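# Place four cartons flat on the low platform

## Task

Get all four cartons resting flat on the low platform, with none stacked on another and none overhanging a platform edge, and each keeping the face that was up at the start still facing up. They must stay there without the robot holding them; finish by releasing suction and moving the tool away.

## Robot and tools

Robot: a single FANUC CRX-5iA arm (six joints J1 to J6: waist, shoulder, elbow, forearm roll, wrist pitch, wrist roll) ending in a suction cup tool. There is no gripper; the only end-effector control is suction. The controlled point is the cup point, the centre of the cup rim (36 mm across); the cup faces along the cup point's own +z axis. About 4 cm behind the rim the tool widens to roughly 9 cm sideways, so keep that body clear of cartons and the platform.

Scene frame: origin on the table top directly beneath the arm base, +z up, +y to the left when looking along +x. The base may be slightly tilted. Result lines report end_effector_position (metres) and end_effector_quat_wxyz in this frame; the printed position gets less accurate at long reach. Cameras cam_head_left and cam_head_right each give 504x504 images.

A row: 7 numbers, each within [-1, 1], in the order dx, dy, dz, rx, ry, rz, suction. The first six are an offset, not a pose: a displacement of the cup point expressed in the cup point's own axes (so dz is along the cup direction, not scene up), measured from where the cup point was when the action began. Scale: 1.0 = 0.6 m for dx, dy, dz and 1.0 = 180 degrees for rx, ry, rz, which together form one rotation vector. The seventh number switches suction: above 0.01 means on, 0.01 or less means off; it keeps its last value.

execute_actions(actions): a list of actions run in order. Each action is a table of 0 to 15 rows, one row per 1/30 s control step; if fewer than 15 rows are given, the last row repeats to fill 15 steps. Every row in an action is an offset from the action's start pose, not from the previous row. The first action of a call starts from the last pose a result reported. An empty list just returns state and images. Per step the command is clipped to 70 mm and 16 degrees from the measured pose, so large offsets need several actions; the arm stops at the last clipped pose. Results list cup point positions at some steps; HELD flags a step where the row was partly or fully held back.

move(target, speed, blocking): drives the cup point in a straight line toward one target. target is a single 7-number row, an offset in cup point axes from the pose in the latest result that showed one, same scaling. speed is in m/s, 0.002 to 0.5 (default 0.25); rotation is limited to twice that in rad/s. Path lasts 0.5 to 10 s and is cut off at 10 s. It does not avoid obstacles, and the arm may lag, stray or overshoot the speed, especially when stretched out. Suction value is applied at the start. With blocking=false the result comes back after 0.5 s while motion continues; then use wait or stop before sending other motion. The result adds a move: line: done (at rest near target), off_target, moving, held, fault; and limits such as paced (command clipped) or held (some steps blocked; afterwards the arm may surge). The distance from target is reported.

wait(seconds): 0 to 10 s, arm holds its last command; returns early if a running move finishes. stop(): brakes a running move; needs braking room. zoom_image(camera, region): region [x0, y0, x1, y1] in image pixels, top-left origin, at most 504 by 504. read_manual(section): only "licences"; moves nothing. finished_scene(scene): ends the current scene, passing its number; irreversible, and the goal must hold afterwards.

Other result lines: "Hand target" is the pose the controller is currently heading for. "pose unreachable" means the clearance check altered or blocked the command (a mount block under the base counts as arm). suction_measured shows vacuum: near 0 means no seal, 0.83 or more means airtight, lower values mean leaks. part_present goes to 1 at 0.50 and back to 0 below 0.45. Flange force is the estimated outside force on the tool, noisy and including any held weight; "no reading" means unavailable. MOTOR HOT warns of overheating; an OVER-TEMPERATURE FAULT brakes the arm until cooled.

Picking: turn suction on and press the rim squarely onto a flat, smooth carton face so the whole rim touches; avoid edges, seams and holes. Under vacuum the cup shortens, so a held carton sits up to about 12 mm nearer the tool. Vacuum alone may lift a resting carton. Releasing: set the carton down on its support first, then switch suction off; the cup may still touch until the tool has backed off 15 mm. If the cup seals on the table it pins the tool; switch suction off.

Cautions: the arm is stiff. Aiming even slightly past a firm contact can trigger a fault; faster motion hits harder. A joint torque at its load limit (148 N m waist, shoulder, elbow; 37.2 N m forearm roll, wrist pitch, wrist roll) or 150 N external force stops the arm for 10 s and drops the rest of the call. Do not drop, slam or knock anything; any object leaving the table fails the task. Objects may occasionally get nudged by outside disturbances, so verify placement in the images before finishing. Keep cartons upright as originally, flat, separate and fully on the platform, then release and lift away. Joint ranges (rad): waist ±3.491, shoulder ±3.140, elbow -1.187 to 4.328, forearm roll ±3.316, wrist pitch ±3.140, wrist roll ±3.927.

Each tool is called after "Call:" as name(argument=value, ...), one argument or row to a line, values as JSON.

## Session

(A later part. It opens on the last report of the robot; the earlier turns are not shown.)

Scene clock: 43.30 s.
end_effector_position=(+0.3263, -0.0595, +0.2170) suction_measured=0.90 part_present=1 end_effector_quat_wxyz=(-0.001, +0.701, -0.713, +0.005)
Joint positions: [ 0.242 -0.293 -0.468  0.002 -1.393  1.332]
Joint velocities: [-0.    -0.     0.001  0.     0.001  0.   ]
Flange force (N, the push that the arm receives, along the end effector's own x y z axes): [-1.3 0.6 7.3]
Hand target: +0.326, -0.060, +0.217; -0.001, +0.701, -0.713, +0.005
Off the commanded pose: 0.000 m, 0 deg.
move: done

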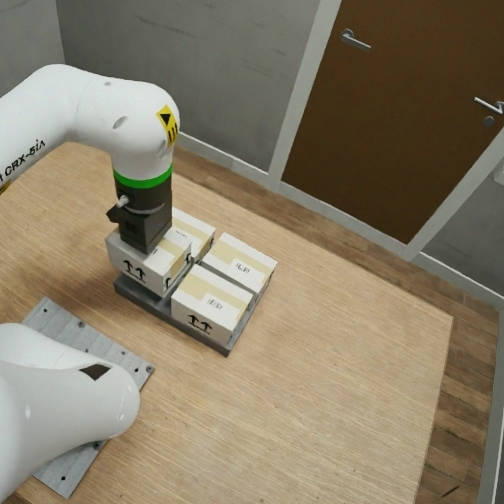

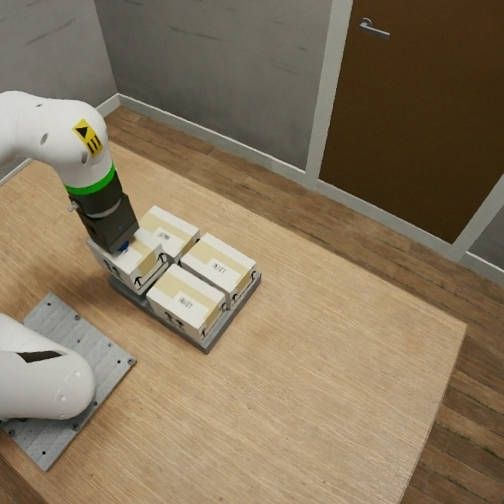

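Clear of tops.

Call:
move(
  target=[0,0,0.11,0,0,0,1],
  speed=0.04,
)

Call:
zoom_image(
  camera="cam_head_right",
  region=[70, 160, 290, 380],
)

Call:
zoom_image(
  camera="cam_head_left",
  region=[90, 160, 310, 380],
)

Scene clock: 45.63 s.
end_effector_position=(+0.3269, -0.0599, +0.1510) suction_measured=0.90 part_present=1 end_effector_quat_wxyz=(-0.001, +0.701, -0.713, +0.005)
Joint positions: [ 0.241 -0.244 -0.591  0.002 -1.221  1.332]
Joint velocities: [ 0.001 -0.    -0.001 -0.     0.001  0.   ]
Flange force (N, the push that the arm receives, along the end effector's own x y z axes): [-6.8 7.3 6.5]
Hand target: +0.327, -0.060, +0.151; -0.001, +0.701, -0.713, +0.005
Off the commanded pose: 0.000 m, 0 deg.
move: done

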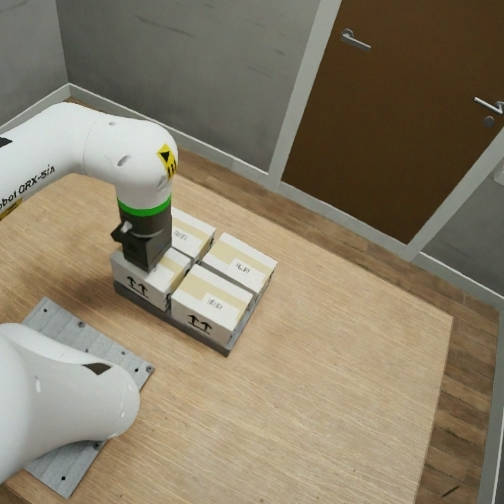

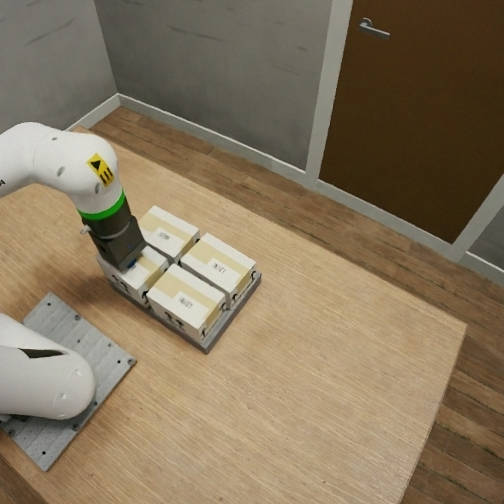

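Region (70, 160, 290, 380) of cam_head_right's 504x504 image, scaled by 2.291, with more detail than that image has.

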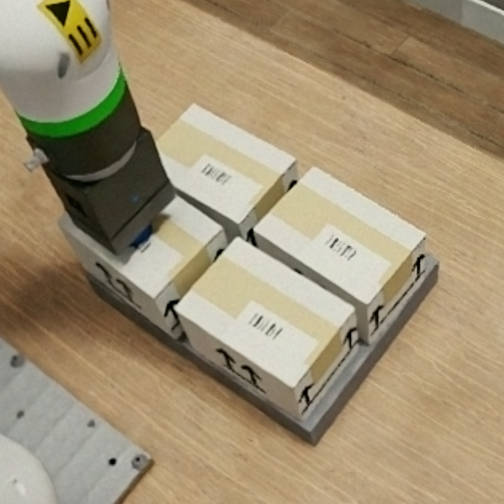

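Region (90, 160, 310, 380) of cam_head_left's 504x504 image, scaled by 2.291, with more detail than that image has.

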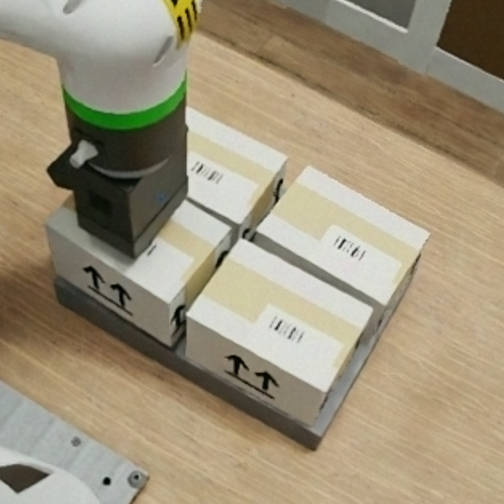

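Call:
move(
  target=[0.02,-0.012,0.015,0,0,0,1],
  speed=0.01,
)

Call:
zoom_image(
  camera="cam_head_right",
  region=[70, 160, 290, 380],
)

Call:
zoom_image(
  camera="cam_head_left",
  region=[90, 160, 310, 380],
)

Scene clock: 47.90 s.
end_effector_position=(+0.3340, -0.0721, +0.1421) suction_measured=0.90 part_present=1 end_effector_quat_wxyz=(-0.001, +0.701, -0.713, +0.005)
Joint positions: [ 0.198 -0.207 -0.585  0.002 -1.19   1.375]
Joint velocities: [0.    0.    0.001 0.    0.001 0.   ]
Flange force (N, the push that the arm receives, along the end effector's own x y z axes): [-3.7 1.7 6.7]
Hand target: +0.334, -0.072, +0.142; -0.001, +0.701, -0.713, +0.005
Off the commanded pose: 0.000 m, 0 deg.
move: done

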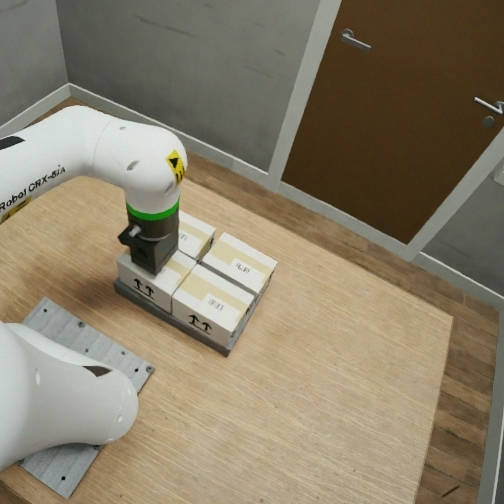

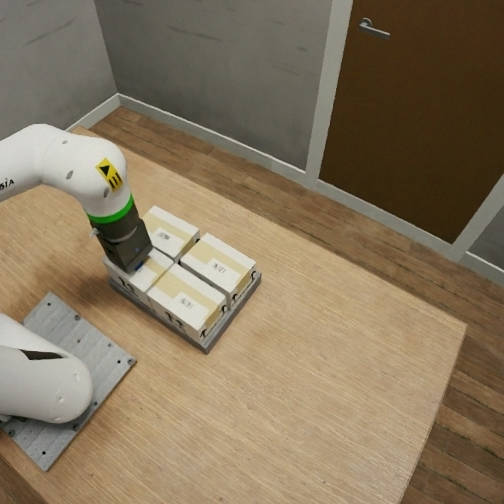

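Region (70, 160, 290, 380) of cam_head_right's 504x504 image, scaled by 2.291, with more detail than that image has.

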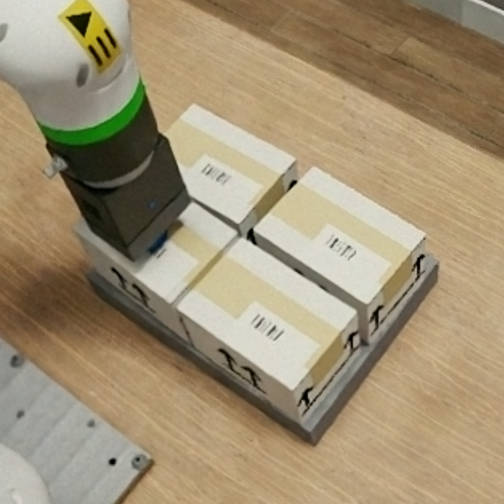

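Region (90, 160, 310, 380) of cam_head_left's 504x504 image, scaled by 2.291, with more detail than that image has.

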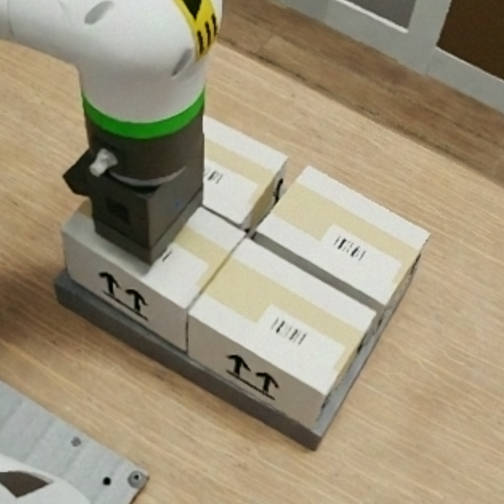

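Call:
move(
  target=[-0.002,0,0.01,0,0,0,1],
  speed=0.01,
)

Call:
execute_actions(
  actions=[
    [[0,0,0,0,0,0,0]],
    [[0,0,-0.02,0,0,0,0]],
  ],
)

Call:
move(
  target=[0,0,-0.2,0,0,0,0],
  speed=0.2,
)

Call:
move(
  target=[-0.35,-0.12,0,0,0,0,0],
)

Call:
zoom_image(
  camera="cam_head_right",
  region=[85, 180, 275, 370],
)

Call:
zoom_image(
  camera="cam_head_left",
  region=[100, 180, 290, 370],
)

Scene clock: 49.27 s.
end_effector_position=(+0.3340, -0.0709, +0.1361) suction_measured=0.90 part_present=1 end_effector_quat_wxyz=(-0.001, +0.701, -0.713, +0.005)
Joint positions: [ 0.202 -0.201 -0.595  0.002 -1.174  1.371]
Joint velocities: [-0.     0.002  0.001 -0.    -0.001 -0.   ]
Flange force (N, the push that the arm receives, along the end effector's own x y z axes): [-1.1 1.3 7.9]
Hand target: +0.334, -0.071, +0.136; -0.001, +0.701, -0.713, +0.005
Off the commanded pose: 0.000 m, 0 deg.
move: done

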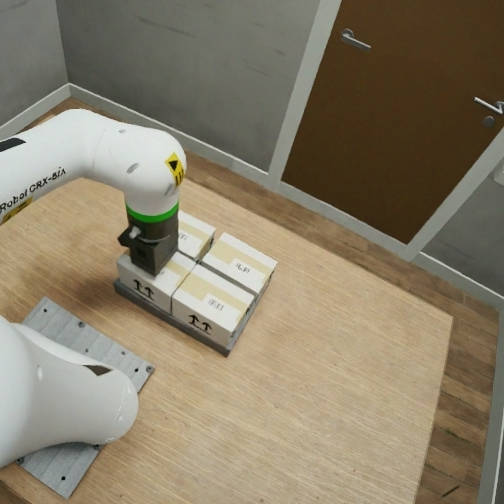

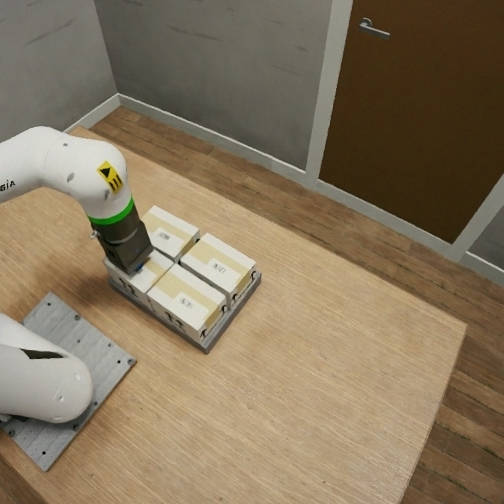

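Scene clock: 50.27 s.
end_effector_position=(+0.3339, -0.0709, +0.1481) suction_measured=0.00 part_present=0 end_effector_quat_wxyz=(-0.001, +0.701, -0.713, +0.005)
Joint positions: [ 0.202 -0.214 -0.575  0.002 -1.207  1.371]
Joint velocities: [ 0.     0.    -0.001  0.    -0.    -0.   ]
Flange force (N, the push that the arm receives, along the end effector's own x y z axes): [-6.6 2.8 3.4]
Flange force at the end of the 1st action (N, along the end effector's axes at the end of the call): [5.4 0.1 -7.2]
Hand target: +0.334, -0.071, +0.148; -0.001, +0.701, -0.713, +0.005
Off the commanded pose: 0.000 m, 0 deg.
Step readings (end_effector_position; steps 1 to 15: 1st action; 16 to 30: 2nd action):
0: (+0.3340, -0.0709, +0.1361)
1: (+0.3340, -0.0709, +0.1361)
2: (+0.3340, -0.0709, +0.1361)
4: (+0.3340, -0.0709, +0.1361)
8: (+0.3340, -0.0709, +0.1361)
15: (+0.3340, -0.0709, +0.1361)
16: (+0.3340, -0.0709, +0.1361)
17: (+0.3338, -0.0710, +0.1376)
19: (+0.3341, -0.0709, +0.1458)
23: (+0.3339, -0.0709, +0.1480)
30: end_effector_position above

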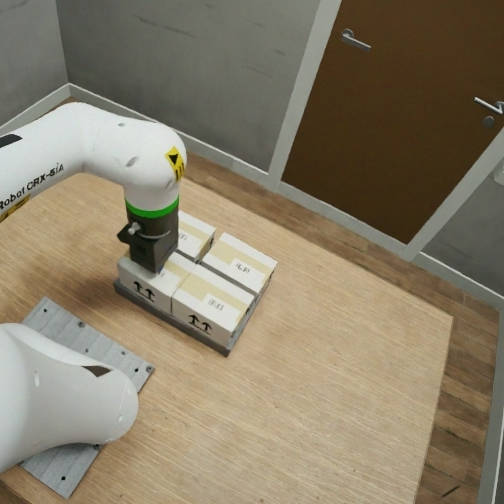

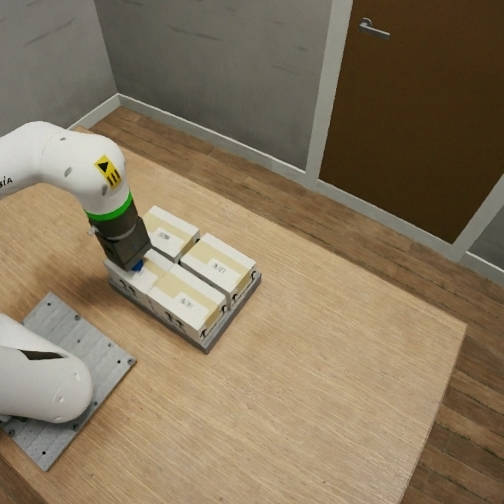

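Scene clock: 51.27 s.
end_effector_position=(+0.3329, -0.0702, +0.2682) suction_measured=0.00 part_present=0 end_effector_quat_wxyz=(-0.001, +0.701, -0.713, +0.005)
Joint positions: [ 0.203 -0.284 -0.342  0.002 -1.51   1.371]
Joint velocities: [-0.001  0.005 -0.001 -0.001  0.    -0.   ]
Flange force (N, the push that the arm receives, along the end effector's own x y z axes): [-0.8 1.8 1.6]
Hand target: +0.333, -0.070, +0.268; -0.001, +0.701, -0.713, +0.005
Off the commanded pose: 0.000 m, 0 deg.
move: done

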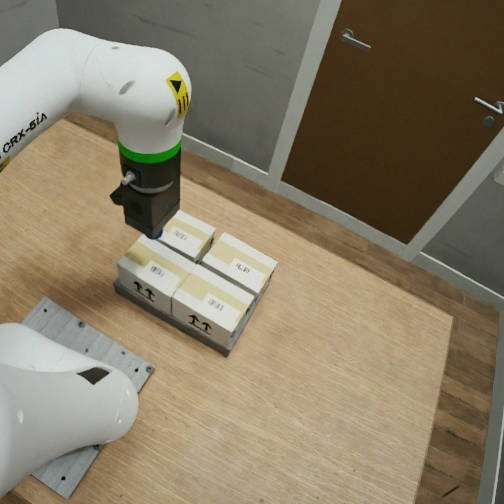

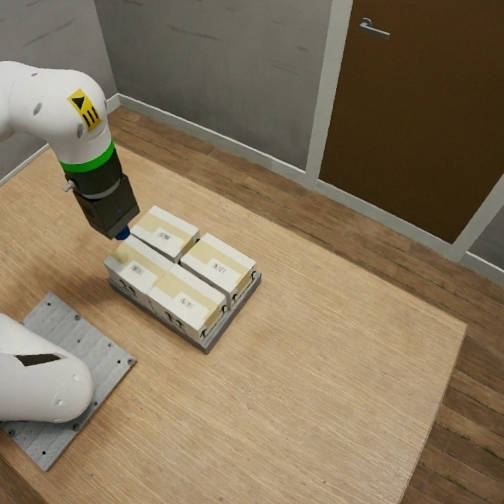

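Scene clock: 52.57 s.
end_effector_position=(+0.4084, +0.1385, +0.2676) suction_measured=0.00 part_present=0 end_effector_quat_wxyz=(-0.001, +0.701, -0.713, +0.005)
Joint positions: [ 0.653 -0.042 -0.137  0.004 -1.473  0.921]
Joint velocities: [ 0.001  0.001 -0.004  0.    -0.001  0.   ]
Flange force (N, the push that the arm receives, along the end effector's own x y z axes): [-2.8 2.5 -0.3]
Hand target: +0.408, +0.139, +0.268; -0.001, +0.701, -0.713, +0.005
Off the commanded pose: 0.000 m, 0 deg.
move: done

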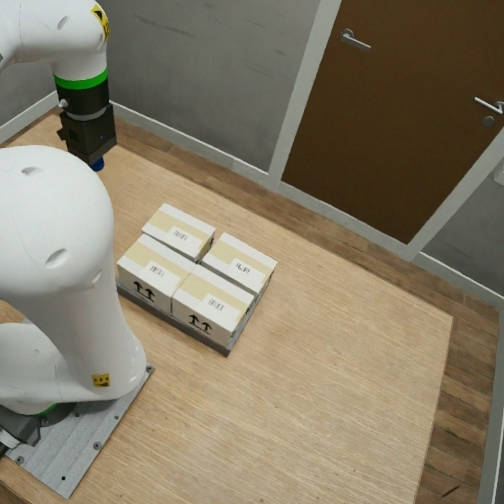

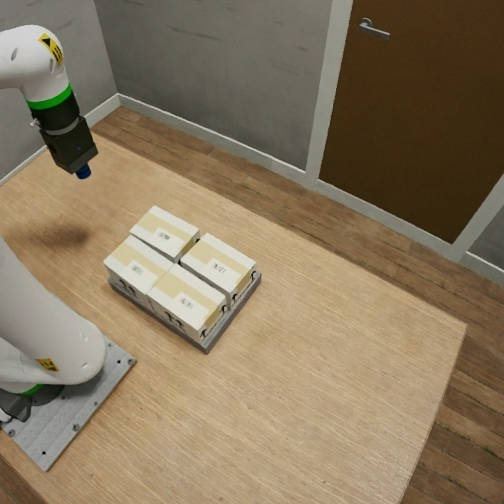

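Region (85, 180, 275, 370) of cam_head_right's 504x504 image, scaled by 2.653, with more detail than that image has.

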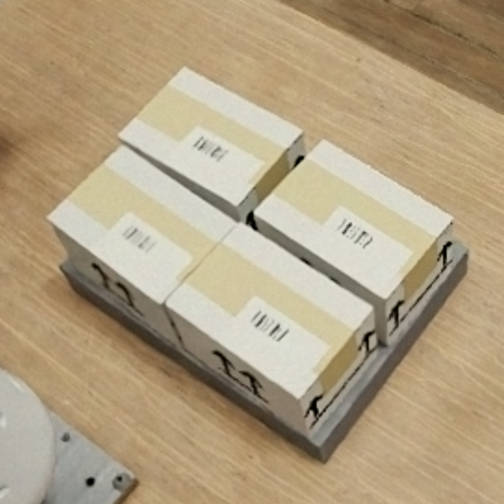

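Region (100, 180, 290, 370) of cam_head_left's 504x504 image, scaled by 2.653, with more detail than that image has.

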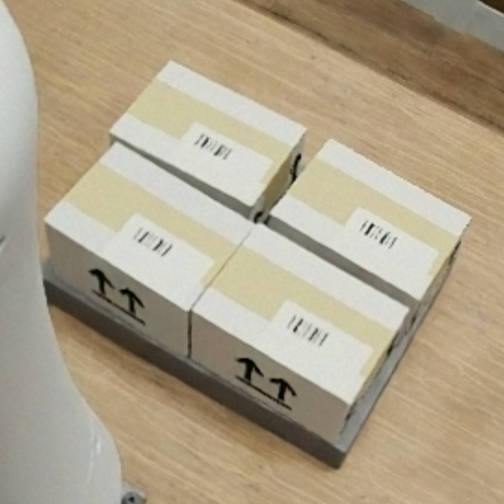

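Call:
finished_scene(
  scene=2,
)

The scene is finished: the task was done.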